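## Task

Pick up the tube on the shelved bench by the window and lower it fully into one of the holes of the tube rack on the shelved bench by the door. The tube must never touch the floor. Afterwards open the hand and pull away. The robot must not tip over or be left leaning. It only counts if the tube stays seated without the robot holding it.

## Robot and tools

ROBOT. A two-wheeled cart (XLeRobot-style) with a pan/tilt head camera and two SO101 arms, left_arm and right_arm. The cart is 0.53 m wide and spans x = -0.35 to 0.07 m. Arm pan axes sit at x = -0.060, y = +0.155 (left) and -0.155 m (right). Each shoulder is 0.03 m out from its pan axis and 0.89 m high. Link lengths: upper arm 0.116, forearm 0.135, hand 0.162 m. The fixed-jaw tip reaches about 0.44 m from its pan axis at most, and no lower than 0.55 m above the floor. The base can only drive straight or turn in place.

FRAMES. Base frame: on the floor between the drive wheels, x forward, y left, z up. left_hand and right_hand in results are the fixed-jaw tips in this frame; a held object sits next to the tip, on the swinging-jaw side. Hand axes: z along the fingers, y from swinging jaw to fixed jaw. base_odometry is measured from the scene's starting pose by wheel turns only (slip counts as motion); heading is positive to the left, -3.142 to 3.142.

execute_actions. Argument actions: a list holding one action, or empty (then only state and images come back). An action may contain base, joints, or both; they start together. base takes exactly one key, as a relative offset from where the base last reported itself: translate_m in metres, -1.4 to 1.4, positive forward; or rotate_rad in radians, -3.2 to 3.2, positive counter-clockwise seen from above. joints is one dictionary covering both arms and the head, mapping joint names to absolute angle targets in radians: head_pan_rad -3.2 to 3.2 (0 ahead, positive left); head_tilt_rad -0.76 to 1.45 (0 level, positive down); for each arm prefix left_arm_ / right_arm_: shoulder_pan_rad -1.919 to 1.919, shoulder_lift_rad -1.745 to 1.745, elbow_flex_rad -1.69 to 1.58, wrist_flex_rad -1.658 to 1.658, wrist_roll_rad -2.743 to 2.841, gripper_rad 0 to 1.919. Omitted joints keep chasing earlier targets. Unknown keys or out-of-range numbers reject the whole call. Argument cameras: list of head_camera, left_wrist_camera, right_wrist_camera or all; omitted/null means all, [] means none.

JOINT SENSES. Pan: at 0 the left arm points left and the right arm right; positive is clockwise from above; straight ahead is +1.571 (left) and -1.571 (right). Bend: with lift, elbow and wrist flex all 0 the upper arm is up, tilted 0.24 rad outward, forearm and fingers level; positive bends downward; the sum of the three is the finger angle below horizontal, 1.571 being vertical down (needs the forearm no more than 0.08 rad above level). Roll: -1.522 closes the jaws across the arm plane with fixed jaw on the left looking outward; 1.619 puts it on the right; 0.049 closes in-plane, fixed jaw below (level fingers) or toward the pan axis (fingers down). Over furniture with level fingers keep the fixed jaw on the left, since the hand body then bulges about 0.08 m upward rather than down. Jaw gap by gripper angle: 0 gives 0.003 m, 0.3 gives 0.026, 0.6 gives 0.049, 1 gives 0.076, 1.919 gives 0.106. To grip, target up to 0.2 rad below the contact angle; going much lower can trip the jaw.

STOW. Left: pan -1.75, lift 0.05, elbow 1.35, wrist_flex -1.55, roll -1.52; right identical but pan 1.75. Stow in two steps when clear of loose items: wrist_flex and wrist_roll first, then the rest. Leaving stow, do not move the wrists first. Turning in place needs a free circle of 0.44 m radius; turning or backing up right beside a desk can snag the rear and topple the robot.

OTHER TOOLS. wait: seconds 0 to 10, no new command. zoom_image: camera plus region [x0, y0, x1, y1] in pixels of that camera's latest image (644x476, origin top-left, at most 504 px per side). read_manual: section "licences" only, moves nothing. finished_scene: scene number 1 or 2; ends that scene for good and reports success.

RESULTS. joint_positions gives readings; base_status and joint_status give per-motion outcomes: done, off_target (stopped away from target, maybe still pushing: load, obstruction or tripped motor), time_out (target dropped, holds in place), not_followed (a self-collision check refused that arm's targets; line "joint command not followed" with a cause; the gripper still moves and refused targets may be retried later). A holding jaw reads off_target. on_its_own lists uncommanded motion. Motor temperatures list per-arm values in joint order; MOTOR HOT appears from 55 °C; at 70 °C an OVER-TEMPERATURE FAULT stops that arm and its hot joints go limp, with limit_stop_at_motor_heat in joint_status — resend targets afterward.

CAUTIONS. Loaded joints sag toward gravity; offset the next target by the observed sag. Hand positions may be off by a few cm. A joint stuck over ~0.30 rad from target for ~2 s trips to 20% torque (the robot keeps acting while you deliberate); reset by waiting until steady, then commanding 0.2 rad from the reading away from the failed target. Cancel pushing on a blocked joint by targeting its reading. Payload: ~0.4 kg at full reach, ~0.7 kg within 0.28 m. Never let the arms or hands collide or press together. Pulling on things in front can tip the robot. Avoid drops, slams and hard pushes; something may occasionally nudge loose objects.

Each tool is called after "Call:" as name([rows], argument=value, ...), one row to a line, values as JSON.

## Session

Call:
execute_actions(actions=[])

Scene clock: 0.00 s.
Motor temperatures (°C, as the motors report them): left_arm=[27 30 27 27 30] | right_arm=[29 29 28 25 26]
base_odometry: x=+0.000 y=+0.000 heading=+0.000 (m, m, rad; odometry frame)
base_status: not commanded
joint_positions: head_pan_rad=-0.007 head_tilt_rad=-0.014 left_arm_shoulder_pan_rad=-1.766 left_arm_shoulder_lift_rad=+0.033 left_arm_elbow_flex_rad=+1.313 left_arm_wrist_flex_rad=-1.483 left_arm_wrist_roll_rad=-1.496 left_arm_gripper_rad=+1.920 right_arm_shoulder_pan_rad=+1.778 right_arm_shoulder_lift_rad=+0.073 right_arm_elbow_flex_rad=+1.292 right_arm_wrist_flex_rad=-1.633 right_arm_wrist_roll_rad=-1.551 right_arm_gripper_rad=+1.920
joint_status: not commanded
left_hand: x=-0.3100 y=+0.0978 z=+0.8966 quat_wxyz=(-0.063, -0.653, -0.073, +0.751) (m; base frame)
right_hand: x=-0.3102 y=-0.1104 z=+0.9158 quat_wxyz=(-0.071, +0.602, -0.071, -0.792) (m; base frame)
pictures: head_camera, left_wrist_camera, right_wrist_camera
Images, in order (width x height): head_camera 644x476, left_wrist_camera 644x476, right_wrist_camera 644x476.

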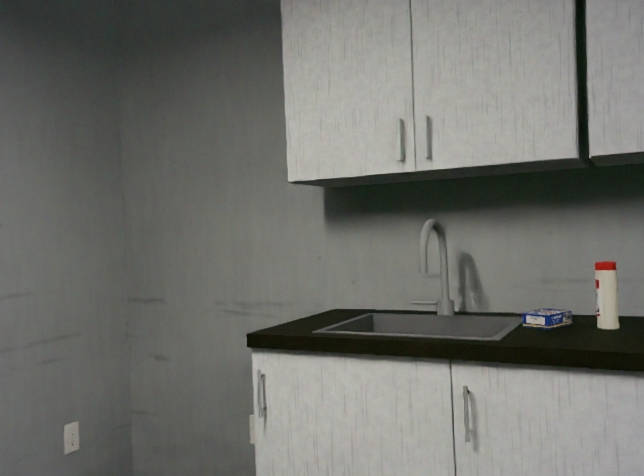

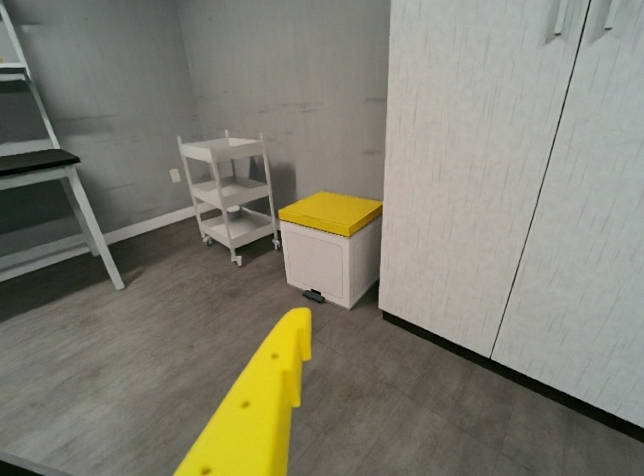

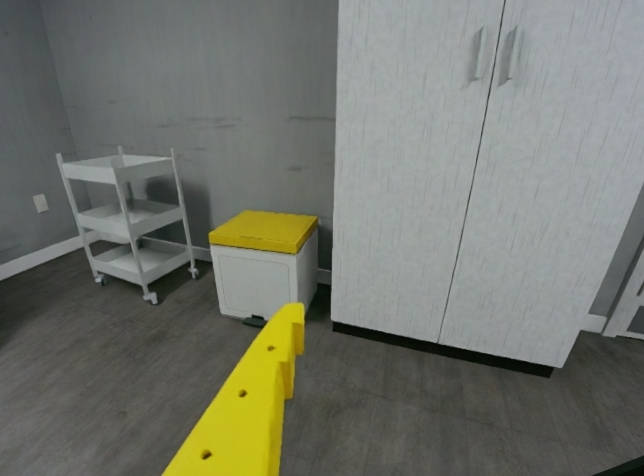

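Call:
execute_actions([
  {"base": {"rotate_rad": -1.8}, "joints": {"head_pan_rad": 0.0, "head_tilt_rad": 0.3}},
], cameras=["all"])

Scene clock: 8.17 s.
Motor temperatures (°C, as the motors report them): left_arm=[27 30 27 27 30] | right_arm=[29 29 28 25 26]
base_odometry: x=-0.001 y=+0.000 heading=-1.799 (m, m, rad; odometry frame)
base_status: done
joint_positions: head_pan_rad=-0.007 head_tilt_rad=+0.293 left_arm_shoulder_pan_rad=-1.766 left_arm_shoulder_lift_rad=+0.033 left_arm_elbow_flex_rad=+1.313 left_arm_wrist_flex_rad=-1.483 left_arm_wrist_roll_rad=-1.496 left_arm_gripper_rad=+1.920 right_arm_shoulder_pan_rad=+1.778 right_arm_shoulder_lift_rad=+0.073 right_arm_elbow_flex_rad=+1.292 right_arm_wrist_flex_rad=-1.633 right_arm_wrist_roll_rad=-1.551 right_arm_gripper_rad=+1.920
joint_status: all done
left_hand: x=-0.3100 y=+0.0978 z=+0.8966 quat_wxyz=(-0.063, -0.653, -0.073, +0.751) (m; base frame)
right_hand: x=-0.3102 y=-0.1104 z=+0.9158 quat_wxyz=(-0.071, +0.602, -0.071, -0.792) (m; base frame)
pictures: head_camera, left_wrist_camera, right_wrist_camera
Images, in order (width x height): head_camera 644x476, left_wrist_camera 644x476, right_wrist_camera 644x476.

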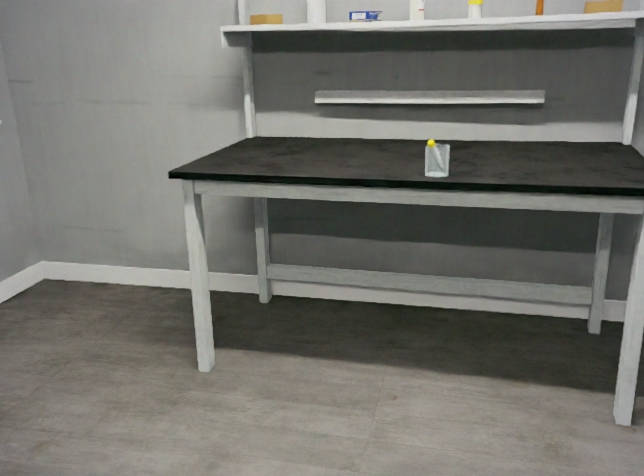

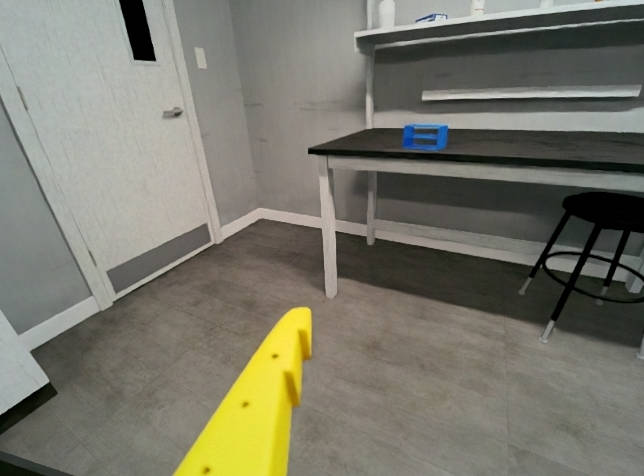

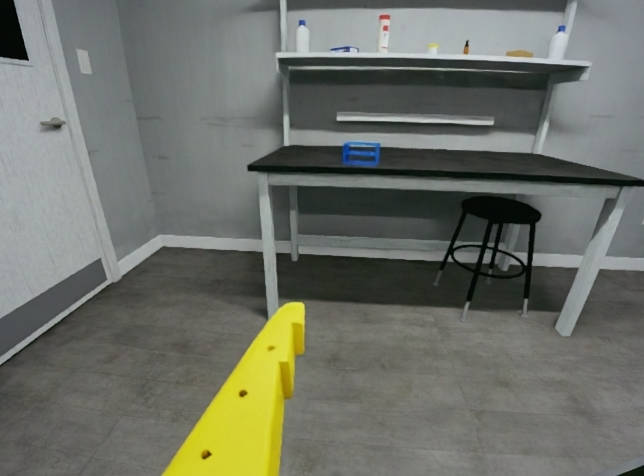

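Call:
zoom_image(camera="head_camera", region=[390, 120, 490, 200])

Region (390, 120, 490, 200) of head_camera's 644x476 image, scaled by 5.040; it fills the top 403 rows of this view, and the rest is white.

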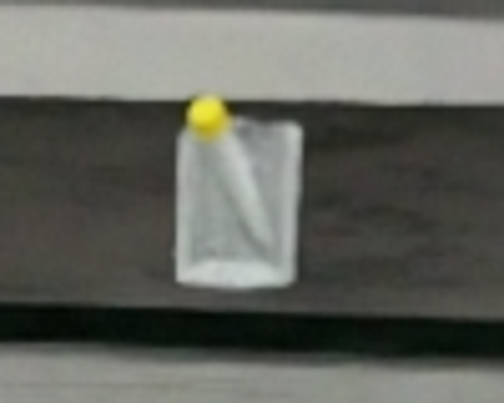

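Call:
execute_actions([
  {"base": {"rotate_rad": -0.17}, "joints": {"left_arm_shoulder_pan_rad": -0.5, "left_arm_shoulder_lift_rad": -0.2, "left_arm_elbow_flex_rad": 1.2, "right_arm_shoulder_pan_rad": 0.5, "right_arm_shoulder_lift_rad": -0.2, "right_arm_elbow_flex_rad": 1.2}},
], cameras=[])

Call:
execute_actions([
  {"base": {"translate_m": 1.4}, "joints": {"head_tilt_rad": 0.55, "left_arm_shoulder_pan_rad": 1.2, "left_arm_shoulder_lift_rad": -0.4, "left_arm_elbow_flex_rad": 1.0, "left_arm_wrist_flex_rad": -0.6, "left_arm_gripper_rad": 0.6, "right_arm_shoulder_pan_rad": -1.3, "right_arm_shoulder_lift_rad": -0.45, "right_arm_elbow_flex_rad": 1.22, "right_arm_wrist_flex_rad": -0.82, "right_arm_wrist_roll_rad": -2.74}},
], cameras=["head_camera"])

Scene clock: 62.00 s.
Motor temperatures (°C, as the motors report them): left_arm=[27 30 27 27 30] | right_arm=[29 29 28 25 26]
base_odometry: x=-0.001 y=+0.001 heading=-1.969 (m, m, rad; odometry frame)
base_status: done
joint_positions: head_pan_rad=-0.007 head_tilt_rad=+0.293 left_arm_shoulder_pan_rad=-0.509 left_arm_shoulder_lift_rad=-0.169 left_arm_elbow_flex_rad=+1.229 left_arm_wrist_flex_rad=-1.483 left_arm_wrist_roll_rad=-1.496 left_arm_gripper_rad=+1.920 right_arm_shoulder_pan_rad=+0.506 right_arm_shoulder_lift_rad=-0.170 right_arm_elbow_flex_rad=+1.223 right_arm_wrist_flex_rad=-1.633 right_arm_wrist_roll_rad=-1.551 right_arm_gripper_rad=+1.920
joint_status: all done
left_hand: x=-0.1916 y=+0.3749 z=+0.9601 quat_wxyz=(+0.435, -0.472, +0.269, +0.719) (m; base frame)
right_hand: x=-0.1718 y=-0.3727 z=+0.9830 quat_wxyz=(+0.457, +0.413, +0.235, -0.751) (m; base frame)
pictures: none
No camera images: the call's "cameras" was empty. Leave "cameras" out to get every camera's image.

Scene clock: 69.83 s.
Motor temperatures (°C, as the motors report them): left_arm=[27 30 27 27 30] | right_arm=[29 29 28 25 26]
base_odometry: x=-0.543 y=-1.290 heading=-1.967 (m, m, rad; odometry frame)
base_status: done
joint_positions: head_pan_rad=-0.007 head_tilt_rad=+0.544 left_arm_shoulder_pan_rad=+1.190 left_arm_shoulder_lift_rad=-0.369 left_arm_elbow_flex_rad=+1.035 left_arm_wrist_flex_rad=-0.604 left_arm_wrist_roll_rad=-1.496 left_arm_gripper_rad=+0.610 right_arm_shoulder_pan_rad=-1.293 right_arm_shoulder_lift_rad=-0.421 right_arm_elbow_flex_rad=+1.224 right_arm_wrist_flex_rad=-0.826 right_arm_wrist_roll_rad=-2.731 right_arm_gripper_rad=+1.920
joint_status: all done
left_hand: x=+0.2021 y=+0.2681 z=+0.9192 quat_wxyz=(+0.674, -0.147, +0.714, +0.120) (m; base frame)
right_hand: x=+0.1982 y=-0.2256 z=+0.9257 quat_wxyz=(+0.639, +0.473, +0.515, +0.321) (m; base frame)
pictures: head_camera
Images, in order (width x height): head_camera 644x476.

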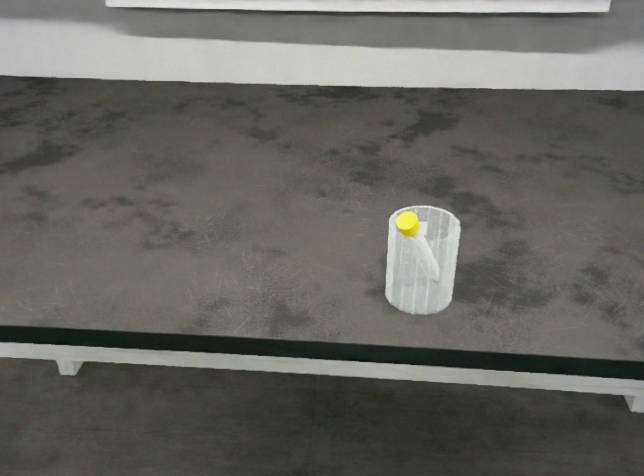

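Call:
zoom_image(camera="head_camera", region=[360, 190, 490, 330])

Region (360, 190, 490, 330) of head_camera's 644x476 image, scaled by 3.600; it fills the left 468 columns of this view, and the rest is white.

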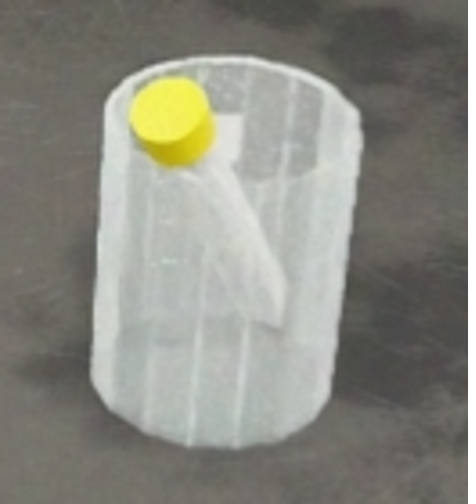

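Call:
execute_actions([
  {"base": {"rotate_rad": -0.31}, "joints": {"head_pan_rad": 0.2, "head_tilt_rad": 0.75, "left_arm_shoulder_pan_rad": 1.80, "left_arm_shoulder_lift_rad": 0.22, "left_arm_elbow_flex_rad": 0.495, "left_arm_wrist_flex_rad": -0.78, "left_arm_wrist_roll_rad": -1.45, "right_arm_shoulder_pan_rad": -1.75}},
], cameras=["left_wrist_camera"])

Call:
execute_actions([
  {"base": {"translate_m": 0.24}},
], cameras=["all"])

Scene clock: 131.80 s.
Motor temperatures (°C, as the motors report them): left_arm=[27 30 28 27 30] | right_arm=[29 29 28 25 26]
base_odometry: x=-0.543 y=-1.290 heading=-2.276 (m, m, rad; odometry frame)
base_status: done
joint_positions: head_pan_rad=+0.190 head_tilt_rad=+0.745 left_arm_shoulder_pan_rad=+1.790 left_arm_shoulder_lift_rad=+0.231 left_arm_elbow_flex_rad=+0.532 left_arm_wrist_flex_rad=-0.763 left_arm_wrist_roll_rad=-1.456 left_arm_gripper_rad=+0.610 right_arm_shoulder_pan_rad=-1.744 right_arm_shoulder_lift_rad=-0.421 right_arm_elbow_flex_rad=+1.224 right_arm_wrist_flex_rad=-0.826 right_arm_wrist_roll_rad=-2.731 right_arm_gripper_rad=+1.920
joint_status: all done
left_hand: x=+0.2784 y=+0.0874 z=+0.9069 quat_wxyz=(+0.700, +0.054, +0.705, -0.101) (m; base frame)
right_hand: x=+0.2032 y=-0.1060 z=+0.9257 quat_wxyz=(+0.551, +0.346, +0.607, +0.456) (m; base frame)
pictures: left_wrist_camera
Images, in order (width x height): left_wrist_camera 644x476.

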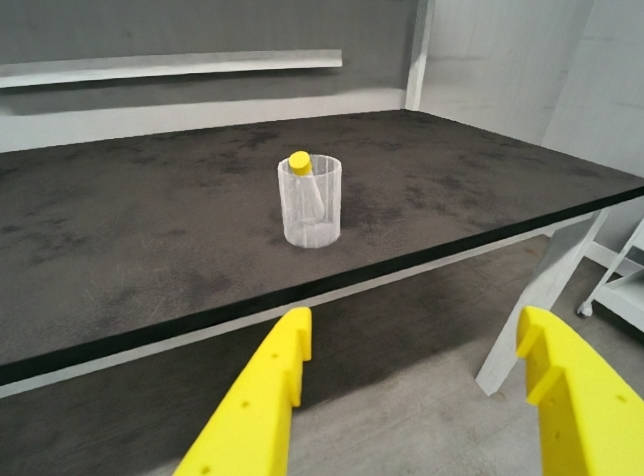

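Scene clock: 133.83 s.
Motor temperatures (°C, as the motors report them): left_arm=[27 30 28 27 30] | right_arm=[29 29 28 25 26]
base_odometry: x=-0.699 y=-1.472 heading=-2.278 (m, m, rad; odometry frame)
base_status: done
joint_positions: head_pan_rad=+0.190 head_tilt_rad=+0.745 left_arm_shoulder_pan_rad=+1.792 left_arm_shoulder_lift_rad=+0.231 left_arm_elbow_flex_rad=+0.531 left_arm_wrist_flex_rad=-0.763 left_arm_wrist_roll_rad=-1.456 left_arm_gripper_rad=+0.610 right_arm_shoulder_pan_rad=-1.744 right_arm_shoulder_lift_rad=-0.421 right_arm_elbow_flex_rad=+1.226 right_arm_wrist_flex_rad=-0.826 right_arm_wrist_roll_rad=-2.731 right_arm_gripper_rad=+1.920
joint_status: not commanded
left_hand: x=+0.2785 y=+0.0869 z=+0.9073 quat_wxyz=(+0.700, +0.055, +0.705, -0.101) (m; base frame)
right_hand: x=+0.2031 y=-0.1060 z=+0.9253 quat_wxyz=(+0.551, +0.346, +0.608, +0.455) (m; base frame)
pictures: head_camera, left_wrist_camera, right_wrist_camera
Images, in order (width x height): head_camera 644x476, left_wrist_camera 644x476, right_wrist_camera 644x476.

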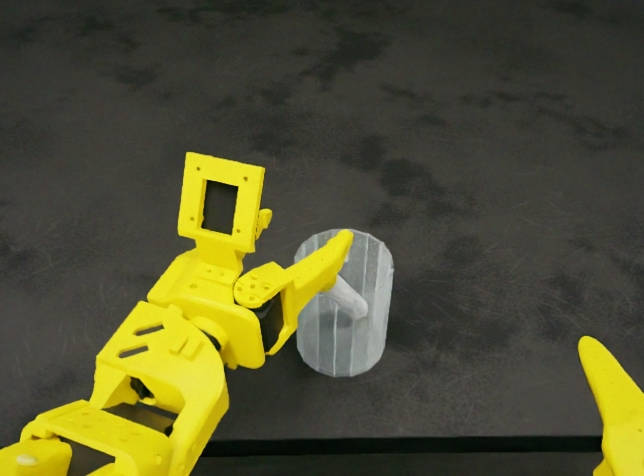

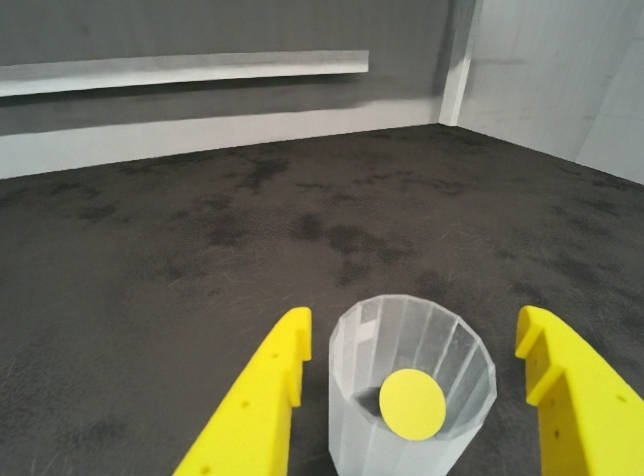

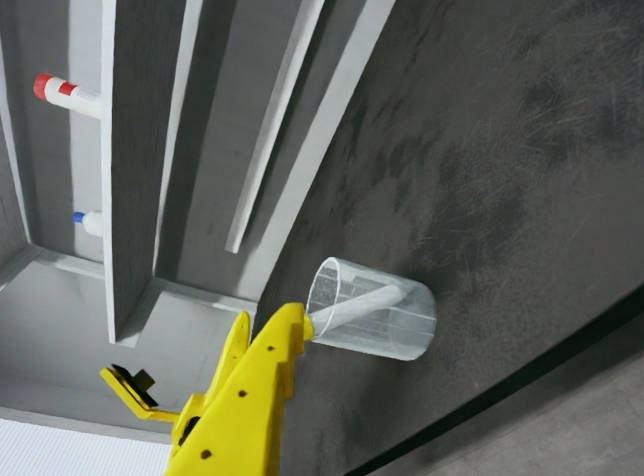

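Call:
zoom_image(camera="left_wrist_camera", region=[290, 276, 540, 476])

Region (290, 276, 540, 476) of left_wrist_camera's 644x476 image, scaled by 2.016; it fills the top 403 rows of this view, and the rest is white.

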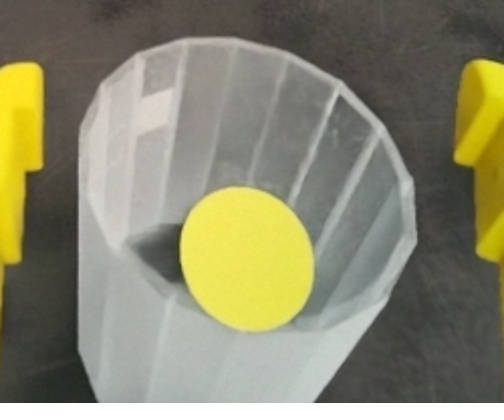

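Call:
execute_actions([
  {"joints": {"left_arm_shoulder_pan_rad": 1.85, "left_arm_shoulder_lift_rad": 0.451, "left_arm_elbow_flex_rad": 0.343, "left_arm_wrist_flex_rad": -0.86, "left_arm_wrist_roll_rad": -1.33, "right_arm_shoulder_pan_rad": -1.885, "right_arm_shoulder_lift_rad": -0.55, "right_arm_elbow_flex_rad": 1.35}},
], cameras=["left_wrist_camera", "right_wrist_camera"])

Scene clock: 170.33 s.
Motor temperatures (°C, as the motors report them): left_arm=[27 30 28 27 30] | right_arm=[29 29 28 25 26]
base_odometry: x=-0.699 y=-1.472 heading=-2.278 (m, m, rad; odometry frame)
base_status: not commanded
joint_positions: head_pan_rad=+0.190 head_tilt_rad=+0.745 left_arm_shoulder_pan_rad=+1.841 left_arm_shoulder_lift_rad=+0.464 left_arm_elbow_flex_rad=+0.379 left_arm_wrist_flex_rad=-0.841 left_arm_wrist_roll_rad=-1.336 left_arm_gripper_rad=+0.610 right_arm_shoulder_pan_rad=-1.879 right_arm_shoulder_lift_rad=-0.525 right_arm_elbow_flex_rad=+1.354 right_arm_wrist_flex_rad=-0.826 right_arm_wrist_roll_rad=-2.731 right_arm_gripper_rad=+1.920
joint_status: all done
left_hand: x=+0.2889 y=+0.0663 z=+0.8829 quat_wxyz=(+0.688, +0.030, +0.707, -0.160) (m; base frame)
right_hand: x=+0.1808 y=-0.0753 z=+0.9163 quat_wxyz=(+0.512, +0.308, +0.638, +0.486) (m; base frame)
pictures: left_wrist_camera, right_wrist_camera
Images, in order (width x height): left_wrist_camera 644x476, right_wrist_camera 644x476.

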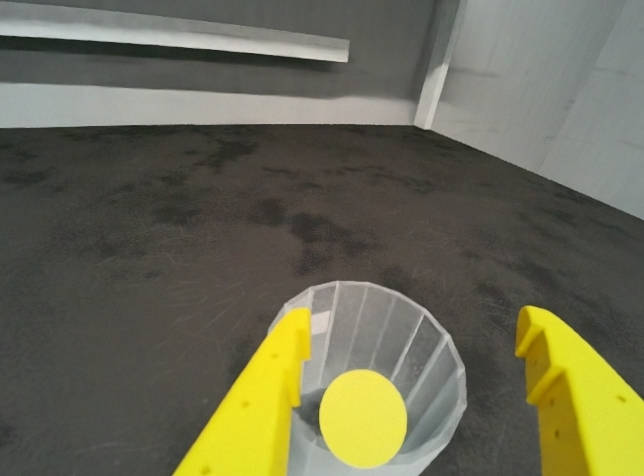

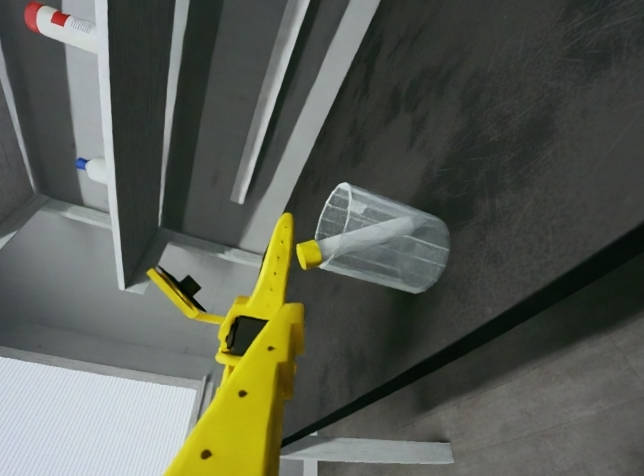

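Call:
zoom_image(camera="right_wrist_camera", region=[240, 160, 460, 320])

Region (240, 160, 460, 320) of right_wrist_camera's 644x476 image, scaled by 2.291; it fills the top 367 rows of this view, and the rest is white.

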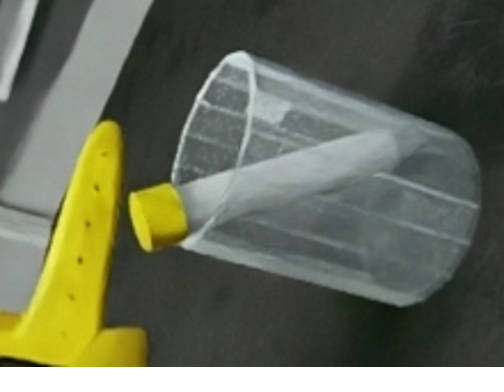

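Call:
execute_actions([
  {"joints": {"left_arm_shoulder_pan_rad": 1.822, "left_arm_shoulder_lift_rad": 0.591, "left_arm_elbow_flex_rad": 0.316, "left_arm_wrist_flex_rad": -0.975, "left_arm_gripper_rad": 0.5}},
], cameras=["left_wrist_camera", "right_wrist_camera"])

Call:
zoom_image(camera="right_wrist_camera", region=[240, 160, 460, 320])

Scene clock: 190.30 s.
Motor temperatures (°C, as the motors report them): left_arm=[27 30 28 27 30] | right_arm=[29 29 28 25 26]
base_odometry: x=-0.699 y=-1.472 heading=-2.278 (m, m, rad; odometry frame)
base_status: not commanded
joint_positions: head_pan_rad=+0.190 head_tilt_rad=+0.745 left_arm_shoulder_pan_rad=+1.832 left_arm_shoulder_lift_rad=+0.605 left_arm_elbow_flex_rad=+0.350 left_arm_wrist_flex_rad=-0.957 left_arm_wrist_roll_rad=-1.336 left_arm_gripper_rad=+0.510 right_arm_shoulder_pan_rad=-1.879 right_arm_shoulder_lift_rad=-0.525 right_arm_elbow_flex_rad=+1.354 right_arm_wrist_flex_rad=-0.826 right_arm_wrist_roll_rad=-2.731 right_arm_gripper_rad=+1.920
joint_status: all done
left_hand: x=+0.2899 y=+0.0694 z=+0.8620 quat_wxyz=(+0.690, +0.026, +0.706, -0.157) (m; base frame)
right_hand: x=+0.1808 y=-0.0753 z=+0.9163 quat_wxyz=(+0.512, +0.308, +0.638, +0.486) (m; base frame)
pictures: left_wrist_camera, right_wrist_camera
Images, in order (width x height): left_wrist_camera 644x476, right_wrist_camera 644x476.

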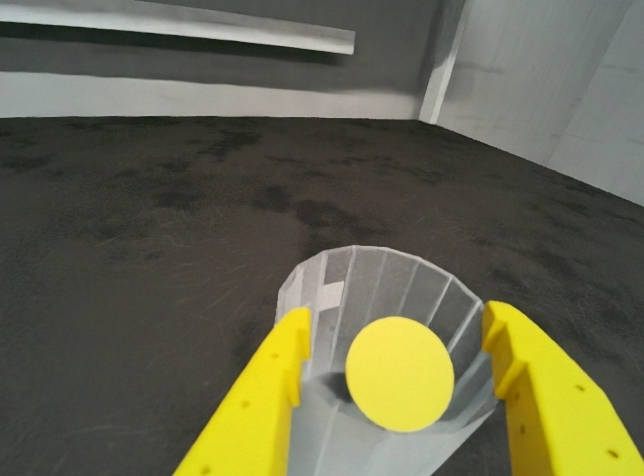

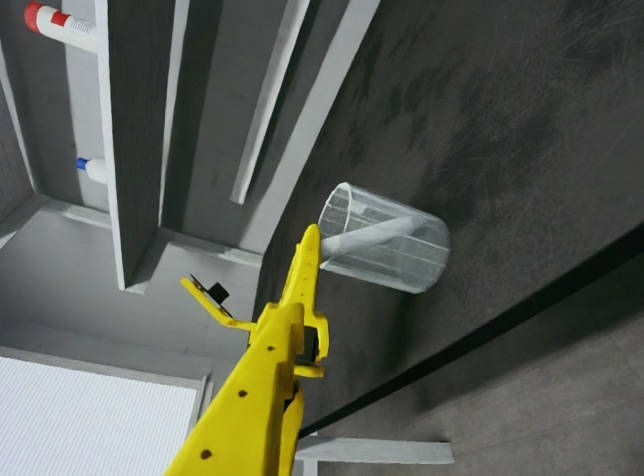

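Region (240, 160, 460, 320) of right_wrist_camera's 644x476 image, scaled by 2.291; it fills the top 367 rows of this view, and the rest is white.

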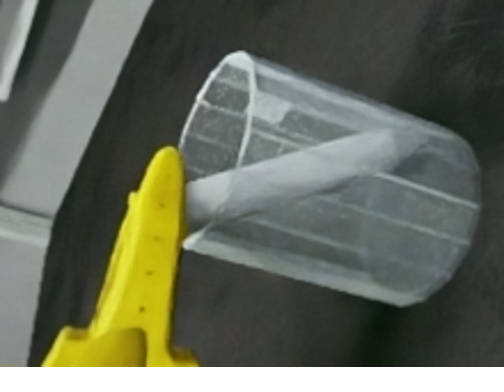

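Call:
execute_actions([
  {"joints": {"left_arm_shoulder_pan_rad": 1.86, "left_arm_shoulder_lift_rad": 0.615, "left_arm_wrist_flex_rad": -0.995, "left_arm_gripper_rad": 0.4}},
], cameras=["left_wrist_camera", "right_wrist_camera"])

Scene clock: 200.57 s.
Motor temperatures (°C, as the motors report them): left_arm=[27 30 28 27 30] | right_arm=[29 29 28 25 26]
base_odometry: x=-0.699 y=-1.472 heading=-2.278 (m, m, rad; odometry frame)
base_status: not commanded
joint_positions: head_pan_rad=+0.190 head_tilt_rad=+0.745 left_arm_shoulder_pan_rad=+1.848 left_arm_shoulder_lift_rad=+0.627 left_arm_elbow_flex_rad=+0.348 left_arm_wrist_flex_rad=-0.978 left_arm_wrist_roll_rad=-1.336 left_arm_gripper_rad=+0.411 right_arm_shoulder_pan_rad=-1.879 right_arm_shoulder_lift_rad=-0.525 right_arm_elbow_flex_rad=+1.354 right_arm_wrist_flex_rad=-0.826 right_arm_wrist_roll_rad=-2.731 right_arm_gripper_rad=+1.920
joint_status: all done
left_hand: x=+0.2879 y=+0.0637 z=+0.8588 quat_wxyz=(+0.689, +0.032, +0.705, -0.163) (m; base frame)
right_hand: x=+0.1808 y=-0.0753 z=+0.9163 quat_wxyz=(+0.512, +0.308, +0.638, +0.486) (m; base frame)
pictures: left_wrist_camera, right_wrist_camera
Images, in order (width x height): left_wrist_camera 644x476, right_wrist_camera 644x476.

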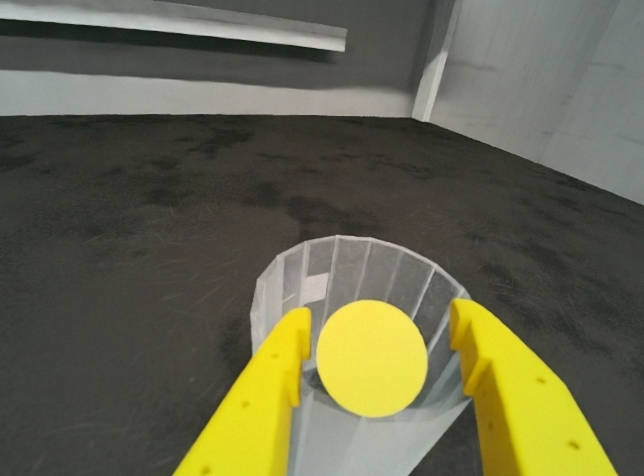

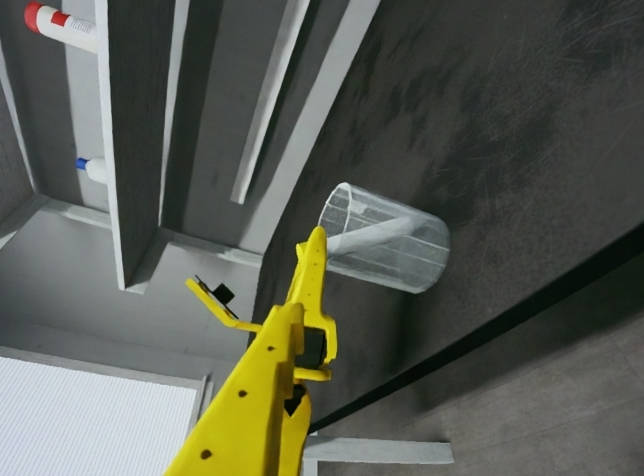

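Call:
execute_actions([
  {"joints": {"left_arm_gripper_rad": 0.06}},
], cameras=["left_wrist_camera", "right_wrist_camera"])

Call:
zoom_image(camera="right_wrist_camera", region=[240, 160, 460, 320])

Scene clock: 209.77 s.
Motor temperatures (°C, as the motors report them): left_arm=[27 30 28 27 30] | right_arm=[29 29 28 25 26]
base_odometry: x=-0.699 y=-1.472 heading=-2.278 (m, m, rad; odometry frame)
base_status: not commanded
joint_positions: head_pan_rad=+0.190 head_tilt_rad=+0.745 left_arm_shoulder_pan_rad=+1.850 left_arm_shoulder_lift_rad=+0.627 left_arm_elbow_flex_rad=+0.345 left_arm_wrist_flex_rad=-0.978 left_arm_wrist_roll_rad=-1.336 left_arm_gripper_rad=+0.181 right_arm_shoulder_pan_rad=-1.879 right_arm_shoulder_lift_rad=-0.525 right_arm_elbow_flex_rad=+1.354 right_arm_wrist_flex_rad=-0.826 right_arm_wrist_roll_rad=-2.731 right_arm_gripper_rad=+1.920
joint_status: left_arm_gripper_rad off_target (ended at +0.181, target +0.060)
left_hand: x=+0.2881 y=+0.0631 z=+0.8595 quat_wxyz=(+0.690, +0.033, +0.704, -0.163) (m; base frame)
right_hand: x=+0.1808 y=-0.0753 z=+0.9163 quat_wxyz=(+0.512, +0.308, +0.638, +0.486) (m; base frame)
pictures: left_wrist_camera, right_wrist_camera
Images, in order (width x height): left_wrist_camera 644x476, right_wrist_camera 644x476.

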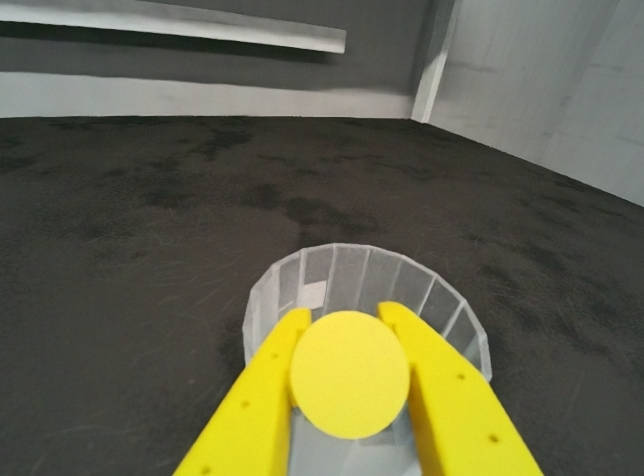

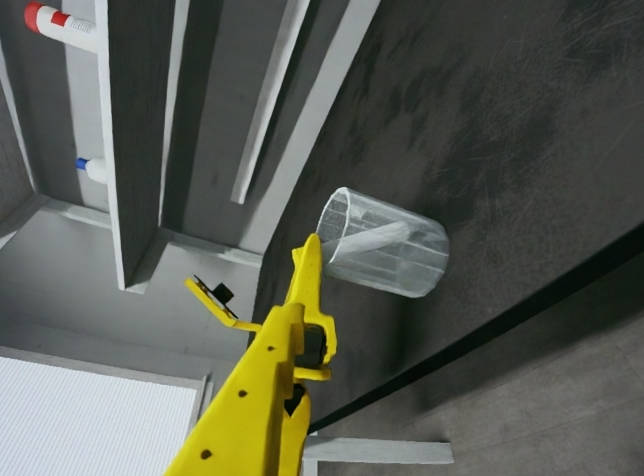

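Region (240, 160, 460, 320) of right_wrist_camera's 644x476 image, scaled by 2.291; it fills the top 367 rows of this view, and the rest is white.

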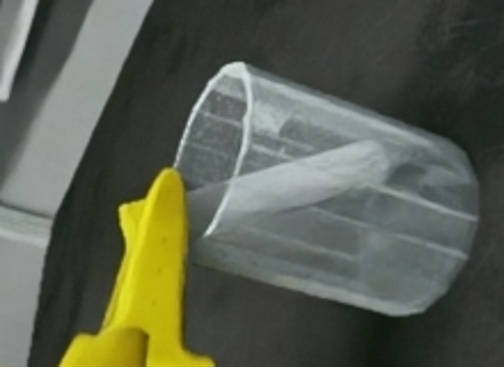

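Call:
execute_actions([
  {"joints": {"left_arm_gripper_rad": 0.0, "left_arm_shoulder_lift_rad": 0.40, "left_arm_elbow_flex_rad": 0.40, "left_arm_wrist_flex_rad": -0.84}},
], cameras=["right_wrist_camera"])

Call:
execute_actions([
  {"joints": {"left_arm_shoulder_lift_rad": 0.17, "left_arm_elbow_flex_rad": 0.44, "left_arm_wrist_flex_rad": -0.62}},
], cameras=["left_wrist_camera", "right_wrist_camera"])

Scene clock: 227.60 s.
Motor temperatures (°C, as the motors report them): left_arm=[27 30 28 27 30] | right_arm=[29 29 28 25 26]
base_odometry: x=-0.699 y=-1.472 heading=-2.278 (m, m, rad; odometry frame)
base_status: not commanded
joint_positions: head_pan_rad=+0.190 head_tilt_rad=+0.745 left_arm_shoulder_pan_rad=+1.850 left_arm_shoulder_lift_rad=+0.454 left_arm_elbow_flex_rad=+0.405 left_arm_wrist_flex_rad=-0.845 left_arm_wrist_roll_rad=-1.336 left_arm_gripper_rad=+0.180 right_arm_shoulder_pan_rad=-1.879 right_arm_shoulder_lift_rad=-0.525 right_arm_elbow_flex_rad=+1.354 right_arm_wrist_flex_rad=-0.826 right_arm_wrist_roll_rad=-2.731 right_arm_gripper_rad=+1.920
joint_status: left_arm_gripper_rad off_target (ended at +0.180, target +0.000); the others done
left_hand: x=+0.2857 y=+0.0637 z=+0.8803 quat_wxyz=(+0.683, +0.033, +0.711, -0.162) (m; base frame)
right_hand: x=+0.1808 y=-0.0753 z=+0.9163 quat_wxyz=(+0.512, +0.308, +0.638, +0.486) (m; base frame)
pictures: right_wrist_camera
Images, in order (width x height): right_wrist_camera 644x476.

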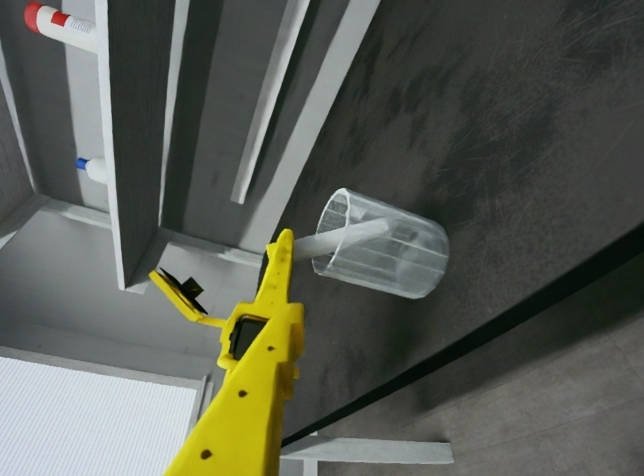

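Scene clock: 228.50 s.
Motor temperatures (°C, as the motors report them): left_arm=[27 30 28 27 30] | right_arm=[29 29 28 25 26]
base_odometry: x=-0.699 y=-1.472 heading=-2.278 (m, m, rad; odometry frame)
base_status: not commanded
joint_positions: head_pan_rad=+0.190 head_tilt_rad=+0.745 left_arm_shoulder_pan_rad=+1.850 left_arm_shoulder_lift_rad=+0.220 left_arm_elbow_flex_rad=+0.445 left_arm_wrist_flex_rad=-0.622 left_arm_wrist_roll_rad=-1.336 left_arm_gripper_rad=+0.180 right_arm_shoulder_pan_rad=-1.879 right_arm_shoulder_lift_rad=-0.525 right_arm_elbow_flex_rad=+1.354 right_arm_wrist_flex_rad=-0.826 right_arm_wrist_roll_rad=-2.731 right_arm_gripper_rad=+1.920
joint_status: all done
left_hand: x=+0.2804 y=+0.0653 z=+0.9099 quat_wxyz=(+0.673, +0.034, +0.721, -0.159) (m; base frame)
right_hand: x=+0.1808 y=-0.0753 z=+0.9163 quat_wxyz=(+0.512, +0.308, +0.638, +0.486) (m; base frame)
pictures: left_wrist_camera, right_wrist_camera
Images, in order (width x height): left_wrist_camera 644x476, right_wrist_camera 644x476.

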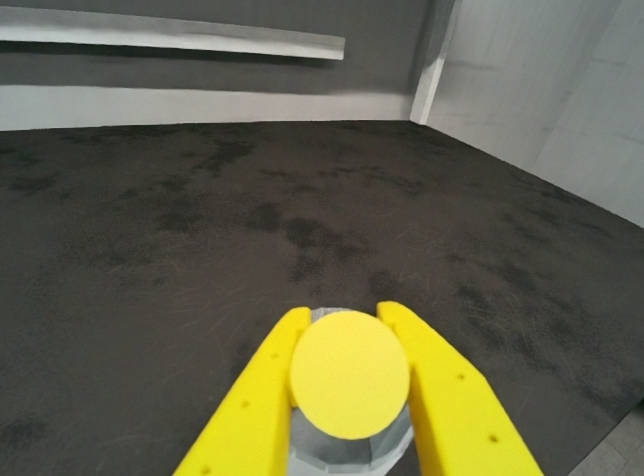

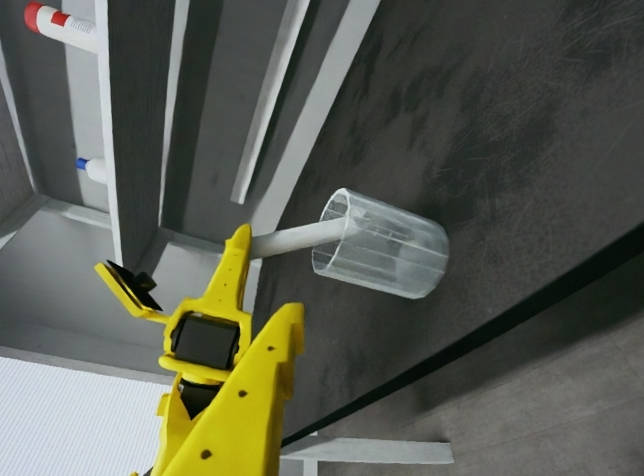

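Call:
execute_actions([
  {"joints": {"left_arm_shoulder_lift_rad": -0.08, "left_arm_elbow_flex_rad": 0.14, "left_arm_wrist_flex_rad": -0.08, "head_pan_rad": 1.5, "head_tilt_rad": 0.3}},
], cameras=["right_wrist_camera"])

Scene clock: 241.23 s.
Motor temperatures (°C, as the motors report them): left_arm=[27 30 28 27 30] | right_arm=[29 29 28 25 26]
base_odometry: x=-0.699 y=-1.472 heading=-2.278 (m, m, rad; odometry frame)
base_status: not commanded
joint_positions: head_pan_rad=+1.490 head_tilt_rad=+0.313 left_arm_shoulder_pan_rad=+1.850 left_arm_shoulder_lift_rad=-0.034 left_arm_elbow_flex_rad=+0.184 left_arm_wrist_flex_rad=-0.084 left_arm_wrist_roll_rad=-1.336 left_arm_gripper_rad=+0.180 right_arm_shoulder_pan_rad=-1.879 right_arm_shoulder_lift_rad=-0.525 right_arm_elbow_flex_rad=+1.354 right_arm_wrist_flex_rad=-0.826 right_arm_wrist_roll_rad=-2.731 right_arm_gripper_rad=+1.920
joint_status: all done
left_hand: x=+0.2773 y=+0.0661 z=+0.9802 quat_wxyz=(+0.665, +0.034, +0.729, -0.158) (m; base frame)
right_hand: x=+0.1808 y=-0.0753 z=+0.9163 quat_wxyz=(+0.512, +0.308, +0.638, +0.486) (m; base frame)
pictures: right_wrist_camera
Images, in order (width x height): right_wrist_camera 644x476.

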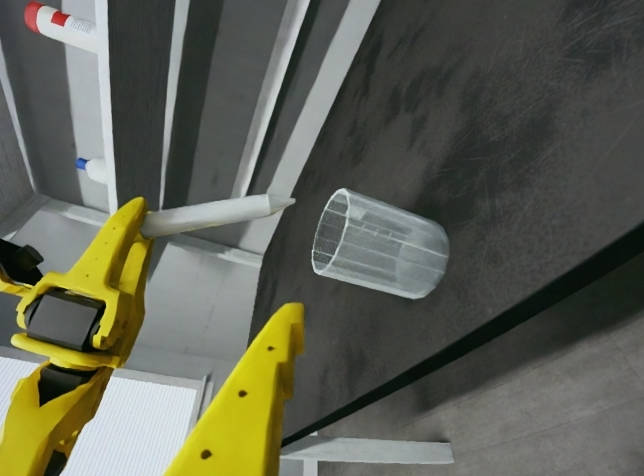

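Call:
execute_actions([
  {"base": {"translate_m": -0.6}, "joints": {"head_pan_rad": 3.2, "head_tilt_rad": 0.25, "left_arm_shoulder_pan_rad": 1.6, "left_arm_shoulder_lift_rad": -0.09, "left_arm_elbow_flex_rad": -0.285, "left_arm_wrist_flex_rad": 0.82, "left_arm_wrist_roll_rad": -1.505}},
], cameras=["all"])

Scene clock: 268.87 s.
Motor temperatures (°C, as the motors report them): left_arm=[27 30 28 27 30] | right_arm=[29 30 28 25 26]
base_odometry: x=-0.309 y=-1.016 heading=-2.274 (m, m, rad; odometry frame)
base_status: done
joint_positions: head_pan_rad=+3.183 head_tilt_rad=+0.263 left_arm_shoulder_pan_rad=+1.609 left_arm_shoulder_lift_rad=-0.046 left_arm_elbow_flex_rad=-0.244 left_arm_wrist_flex_rad=+0.815 left_arm_wrist_roll_rad=-1.499 left_arm_gripper_rad=+0.180 right_arm_shoulder_pan_rad=-1.879 right_arm_shoulder_lift_rad=-0.525 right_arm_elbow_flex_rad=+1.354 right_arm_wrist_flex_rad=-0.826 right_arm_wrist_roll_rad=-2.731 right_arm_gripper_rad=+1.920
joint_status: all done
joint sent to its limit — the command would take head_pan_rad past its upper limit, so that joint was sent only as far as its limit.
left_hand: x=+0.2597 y=+0.1505 z=+0.9706 quat_wxyz=(+0.499, +0.006, +0.866, -0.015) (m; base frame)
right_hand: x=+0.1808 y=-0.0753 z=+0.9163 quat_wxyz=(+0.512, +0.308, +0.638, +0.486) (m; base frame)
pictures: head_camera, left_wrist_camera, right_wrist_camera
Images, in order (width x height): head_camera 644x476, left_wrist_camera 644x476, right_wrist_camera 644x476.

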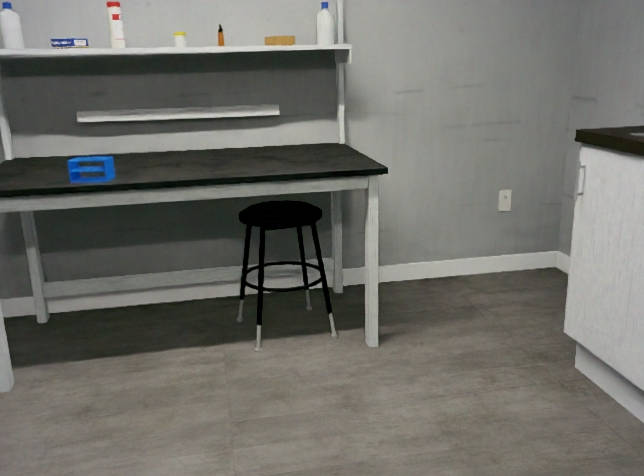

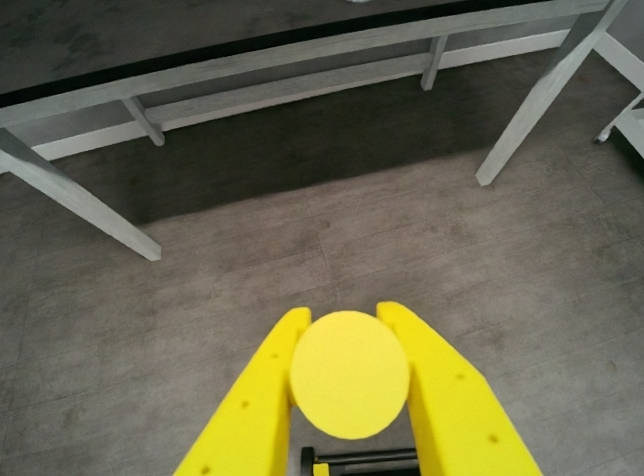

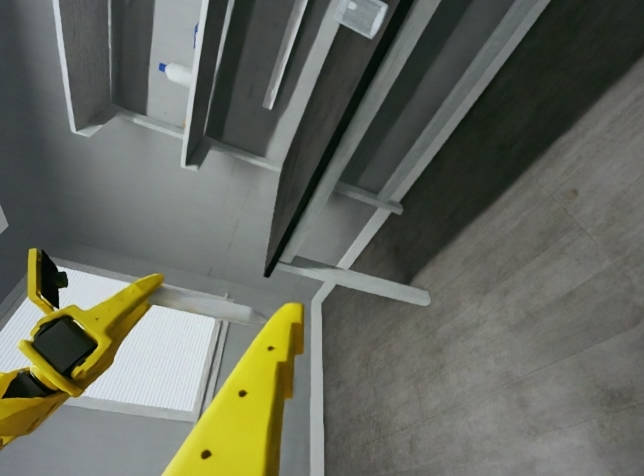

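Call:
execute_actions([
  {"base": {"rotate_rad": -2.85}, "joints": {"head_pan_rad": 0.0, "head_tilt_rad": 0.25}},
], cameras=["head_camera"])

Scene clock: 305.87 s.
Motor temperatures (°C, as the motors report them): left_arm=[27 31 28 27 30] | right_arm=[29 30 28 25 26]
base_odometry: x=-0.308 y=-1.015 heading=+1.160 (m, m, rad; odometry frame)
base_status: done
joint_positions: head_pan_rad=+0.010 head_tilt_rad=+0.263 left_arm_shoulder_pan_rad=+1.608 left_arm_shoulder_lift_rad=-0.046 left_arm_elbow_flex_rad=-0.244 left_arm_wrist_flex_rad=+0.815 left_arm_wrist_roll_rad=-1.499 left_arm_gripper_rad=+0.180 right_arm_shoulder_pan_rad=-1.879 right_arm_shoulder_lift_rad=-0.525 right_arm_elbow_flex_rad=+1.354 right_arm_wrist_flex_rad=-0.826 right_arm_wrist_roll_rad=-2.731 right_arm_gripper_rad=+1.920
joint_status: all done
left_hand: x=+0.2597 y=+0.1509 z=+0.9706 quat_wxyz=(+0.499, +0.006, +0.866, -0.015) (m; base frame)
right_hand: x=+0.1808 y=-0.0753 z=+0.9163 quat_wxyz=(+0.512, +0.308, +0.638, +0.486) (m; base frame)
pictures: head_camera
Images, in order (width x height): head_camera 644x476.

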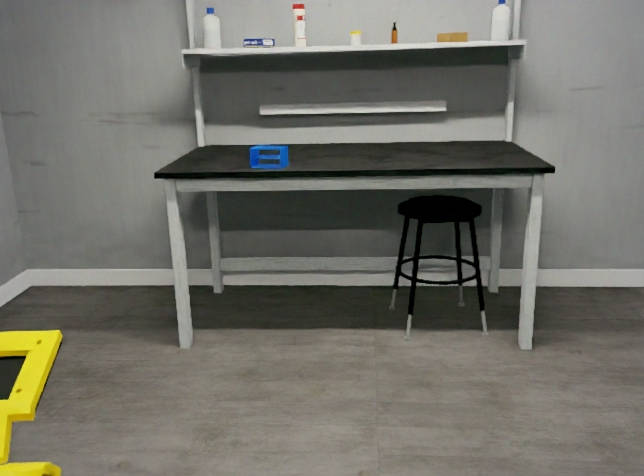

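Call:
execute_actions([
  {"base": {"translate_m": 1.4}, "joints": {"head_tilt_rad": 0.4}},
], cameras=["head_camera"])

Scene clock: 320.30 s.
Motor temperatures (°C, as the motors report them): left_arm=[27 31 28 27 30] | right_arm=[29 30 28 25 26]
base_odometry: x=+0.251 y=+0.269 heading=+1.163 (m, m, rad; odometry frame)
base_status: done
joint_positions: head_pan_rad=+0.010 head_tilt_rad=+0.394 left_arm_shoulder_pan_rad=+1.608 left_arm_shoulder_lift_rad=-0.046 left_arm_elbow_flex_rad=-0.244 left_arm_wrist_flex_rad=+0.815 left_arm_wrist_roll_rad=-1.499 left_arm_gripper_rad=+0.180 right_arm_shoulder_pan_rad=-1.879 right_arm_shoulder_lift_rad=-0.525 right_arm_elbow_flex_rad=+1.354 right_arm_wrist_flex_rad=-0.826 right_arm_wrist_roll_rad=-2.731 right_arm_gripper_rad=+1.920
joint_status: all done
left_hand: x=+0.2597 y=+0.1509 z=+0.9706 quat_wxyz=(+0.499, +0.006, +0.866, -0.015) (m; base frame)
right_hand: x=+0.1808 y=-0.0753 z=+0.9163 quat_wxyz=(+0.512, +0.308, +0.638, +0.486) (m; base frame)
pictures: head_camera
Images, in order (width x height): head_camera 644x476.

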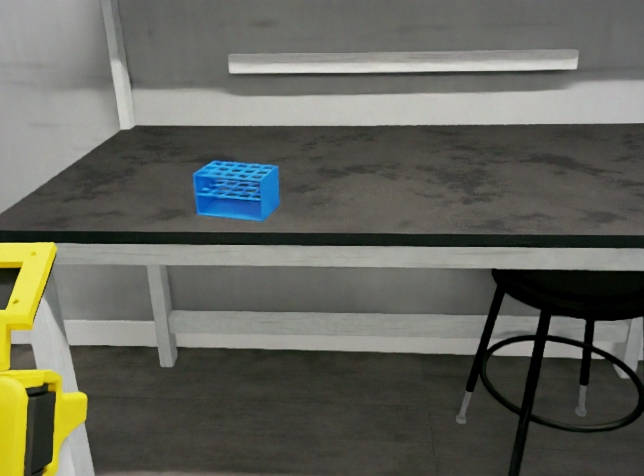

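Call:
execute_actions([
  {"base": {"translate_m": 0.79}, "joints": {"head_pan_rad": 0.4, "head_tilt_rad": 0.8}},
], cameras=["all"])

Scene clock: 336.07 s.
Motor temperatures (°C, as the motors report them): left_arm=[27 31 28 27 30] | right_arm=[29 30 28 25 26]
base_odometry: x=+0.562 y=+0.995 heading=+1.164 (m, m, rad; odometry frame)
base_status: done
joint_positions: head_pan_rad=+0.390 head_tilt_rad=+0.795 left_arm_shoulder_pan_rad=+1.608 left_arm_shoulder_lift_rad=-0.046 left_arm_elbow_flex_rad=-0.244 left_arm_wrist_flex_rad=+0.815 left_arm_wrist_roll_rad=-1.499 left_arm_gripper_rad=+0.180 right_arm_shoulder_pan_rad=-1.879 right_arm_shoulder_lift_rad=-0.525 right_arm_elbow_flex_rad=+1.354 right_arm_wrist_flex_rad=-0.826 right_arm_wrist_roll_rad=-2.731 right_arm_gripper_rad=+1.920
joint_status: all done
left_hand: x=+0.2597 y=+0.1509 z=+0.9706 quat_wxyz=(+0.499, +0.006, +0.866, -0.015) (m; base frame)
right_hand: x=+0.1808 y=-0.0753 z=+0.9163 quat_wxyz=(+0.512, +0.308, +0.638, +0.486) (m; base frame)
pictures: head_camera, left_wrist_camera, right_wrist_camera
Images, in order (width x height): head_camera 644x476, left_wrist_camera 644x476, right_wrist_camera 644x476.

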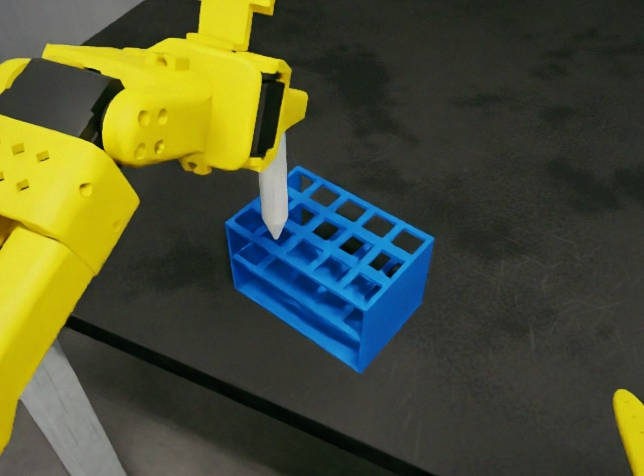

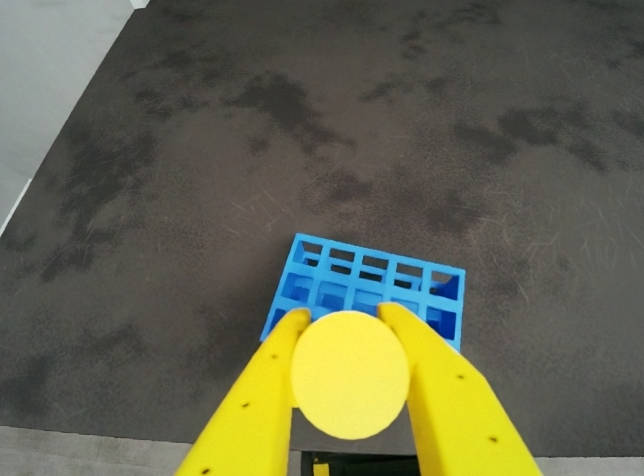

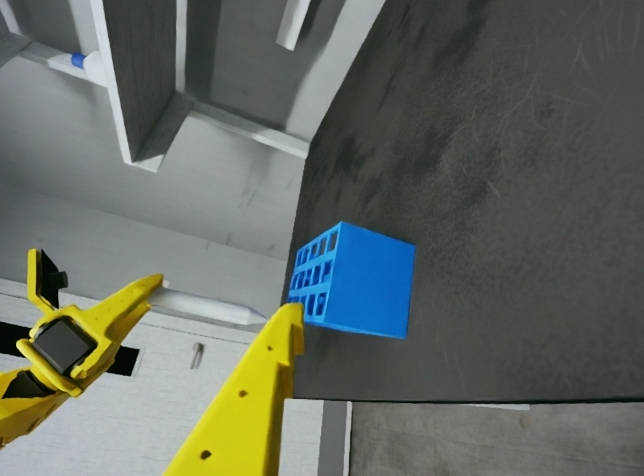

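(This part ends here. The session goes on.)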